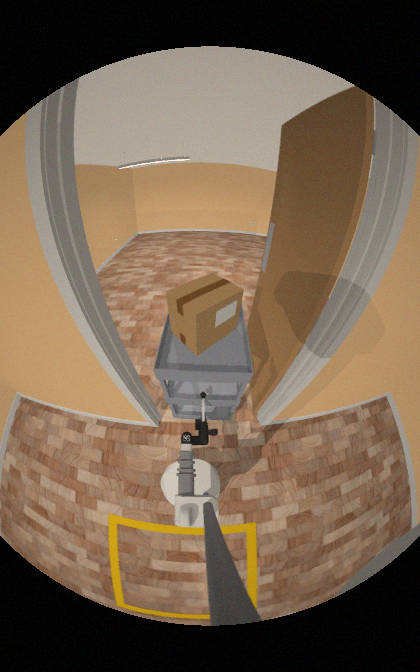

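Call:
{"api": "execute_actions", "payload": {"actions": [{"r2":{"base":{"strafe_m":-0.12},"pace":"slow"}}], "cameras": []}}

Call:
{"api": "execute_actions", "payload": {"actions": [{"r2":{"base":{"translate_m":-0.4}}}], "cameras": ["r2_head_camera"]}}

Scene clock: 96.10 s.
r1.base_odometry: x=+2.840 y=-0.920 heading=-2.026 (m, m, rad; r1's odometry frame)
r1.turned_by_wheels: +0.000 (rad since the last result)
r1.turned_by_imu: -0.001 (rad since the last result)
r1.base_tilt: forward=+0.3 right=+0.2 (deg)
r1.lidar_m: 0.44 1.05 1.08 1.33 1.51 1.51 1.87 3.80 4.78 3.57 3.23 0.45
r1.base_status: not commanded
r1.joint_positions: lift_m=+0.930 arm_m=+0.023 wrist_yaw_rad=-0.009 wrist_pitch_rad=+0.004 wrist_roll_rad=-0.011 gripper_m=-0.034
r1.joint_status: not commanded
r1.on_its_own: wrist_yaw_rad is at rest, and its effort (+26) is outside its rest range (-13 to +13)
r1.motor_effort: lift_m=+19(19) arm_m=-6(6) wrist_yaw_rad=+26(26) wrist_pitch_rad=-8(8) wrist_roll_rad=+0(2) gripper_m=-18(19) wheel_0=-9(9) wheel_1=+1(1) wheel_2=+1(1) (%)
r1.hand_pose: x=+0.4817 y=-0.0900 z=+1.1071 quat_wxyz=(+1.000, -0.006, +0.002, -0.005) (m; r1's base frame)
r1.wrist_depth_mm: 768 564 357 236 206 181 - / 759 574 362 237 209 182 - / 759 585 366 241 212 183 - / 768 597 373 244 213 185 - / 759 615 379 204 215 185 - / 759 640 183 186 183 183 - / 750 634 397 109 213 184 -
r2.base_odometry: x=+4.003 y=-2.813 heading=+2.452 (m, m, rad; r2's odometry frame)
r2.turned_by_wheels: +0.001 (rad since the last result)
r2.turned_by_imu: +0.003 (rad since the last result)
r2.base_tilt: forward=+0.3 right=+0.6 (deg)
r2.lidar_m: 0.47 0.49 0.67 1.84 2.47 2.43 2.32 2.42 2.47 1.89 0.66 0.56
r2.base_status: done
r2.joint_positions: lift_m=+0.322 arm_m=+0.109 wrist_yaw_rad=+0.008 wrist_pitch_rad=+0.011 wrist_roll_rad=+1.575 gripper_m=+0.030
r2.joint_status: not commanded
r2.on_its_own: wrist_yaw_rad is at rest, and its effort (-20) is outside its rest range (-13 to +13); wrist_roll_rad is at rest, and its effort (-14) is outside its rest range (-13 to +13)
r2.motor_effort: lift_m=+22(21) arm_m=+4(4) wrist_yaw_rad=-20(38) wrist_pitch_rad=-18(19) wrist_roll_rad=-14(13) gripper_m=-18(21) wheel_0=+7(13) wheel_1=+1(3) wheel_2=+1(5) (%)
r2.hand_pose: x=+0.5694 y=-0.0852 z=+0.4970 quat_wxyz=(+0.706, +0.708, +0.006, -0.001) (m; r2's base frame)
r2.wrist_depth_mm: 597 609 201 198 521 615 609 / 402 917 194 193 759 891 455 / 389 634 189 187 1430 654 484 / 394 591 184 183 778 715 488 / 387 585 179 178 180 707 492 / 389 535 174 173 175 654 484 / 382 466 169 169 171 569 500
pictures: none
No camera images: the call's "cameras" was empty. Leave "cameras" out to get every camera's image.

Scene clock: 98.93 s.
r1.base_odometry: x=+2.840 y=-0.920 heading=-2.026 (m, m, rad; r1's odometry frame)
r1.turned_by_wheels: +0.000 (rad since the last result)
r1.turned_by_imu: -0.001 (rad since the last result)
r1.base_tilt: forward=+0.4 right=+0.3 (deg)
r1.lidar_m: 0.43 1.05 1.07 1.33 1.52 1.53 1.88 3.83 4.77 3.57 3.24 0.45
r1.base_status: not commanded
r1.joint_positions: lift_m=+0.930 arm_m=+0.023 wrist_yaw_rad=-0.009 wrist_pitch_rad=+0.004 wrist_roll_rad=-0.011 gripper_m=-0.034
r1.joint_status: not commanded
r1.on_its_own: wrist_yaw_rad is at rest, and its effort (+24) is outside its rest range (-13 to +13)
r1.motor_effort: lift_m=+19(19) arm_m=-6(6) wrist_yaw_rad=+24(26) wrist_pitch_rad=-9(9) wrist_roll_rad=+0(0) gripper_m=-19(20) wheel_0=-9(9) wheel_1=+1(1) wheel_2=+1(1) (%)
r1.hand_pose: x=+0.4817 y=-0.0900 z=+1.1071 quat_wxyz=(+1.000, -0.006, +0.002, -0.005) (m; r1's base frame)
r1.wrist_depth_mm: 759 569 357 236 208 181 - / 750 580 359 237 209 182 - / 759 585 368 241 211 184 - / 759 603 373 244 214 186 - / 759 621 379 203 216 185 - / 759 640 183 186 183 183 - / 759 621 394 109 213 185 -
r2.base_odometry: x=+4.311 y=-3.068 heading=+2.451 (m, m, rad; r2's odometry frame)
r2.turned_by_wheels: +0.000 (rad since the last result)
r2.turned_by_imu: +0.001 (rad since the last result)
r2.base_tilt: forward=+0.2 right=+0.7 (deg)
r2.lidar_m: 0.48 0.48 1.25 2.36 2.45 2.03 1.92 1.98 2.48 2.39 1.25 0.51
r2.base_status: done
r2.joint_positions: lift_m=+0.322 arm_m=+0.109 wrist_yaw_rad=-0.002 wrist_pitch_rad=+0.012 wrist_roll_rad=+1.571 gripper_m=+0.030
r2.joint_status: not commanded
r2.motor_effort: lift_m=+22(22) arm_m=+4(4) wrist_yaw_rad=+7(29) wrist_pitch_rad=-22(24) wrist_roll_rad=-4(13) gripper_m=-18(24) wheel_0=-2(10) wheel_1=+0(6) wheel_2=-1(17) (%)
r2.hand_pose: x=+0.5686 y=-0.0880 z=+0.4966 quat_wxyz=(+0.707, +0.707, +0.004, -0.005) (m; r2's base frame)
r2.wrist_depth_mm: 597 640 194 192 559 640 603 / 399 809 190 189 691 809 449 / 392 585 186 185 778 654 488 / 394 591 181 181 798 699 488 / 392 591 177 177 1397 699 484 / 389 539 174 174 175 654 480 / 384 477 170 170 171 564 496
pictures: r2_head_camera
Images, in order (width x height): r2_head_camera 420x560.

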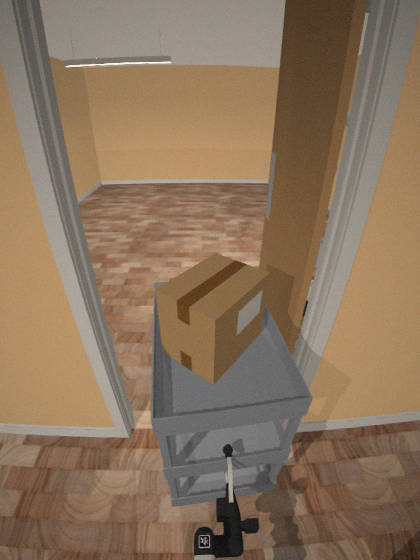

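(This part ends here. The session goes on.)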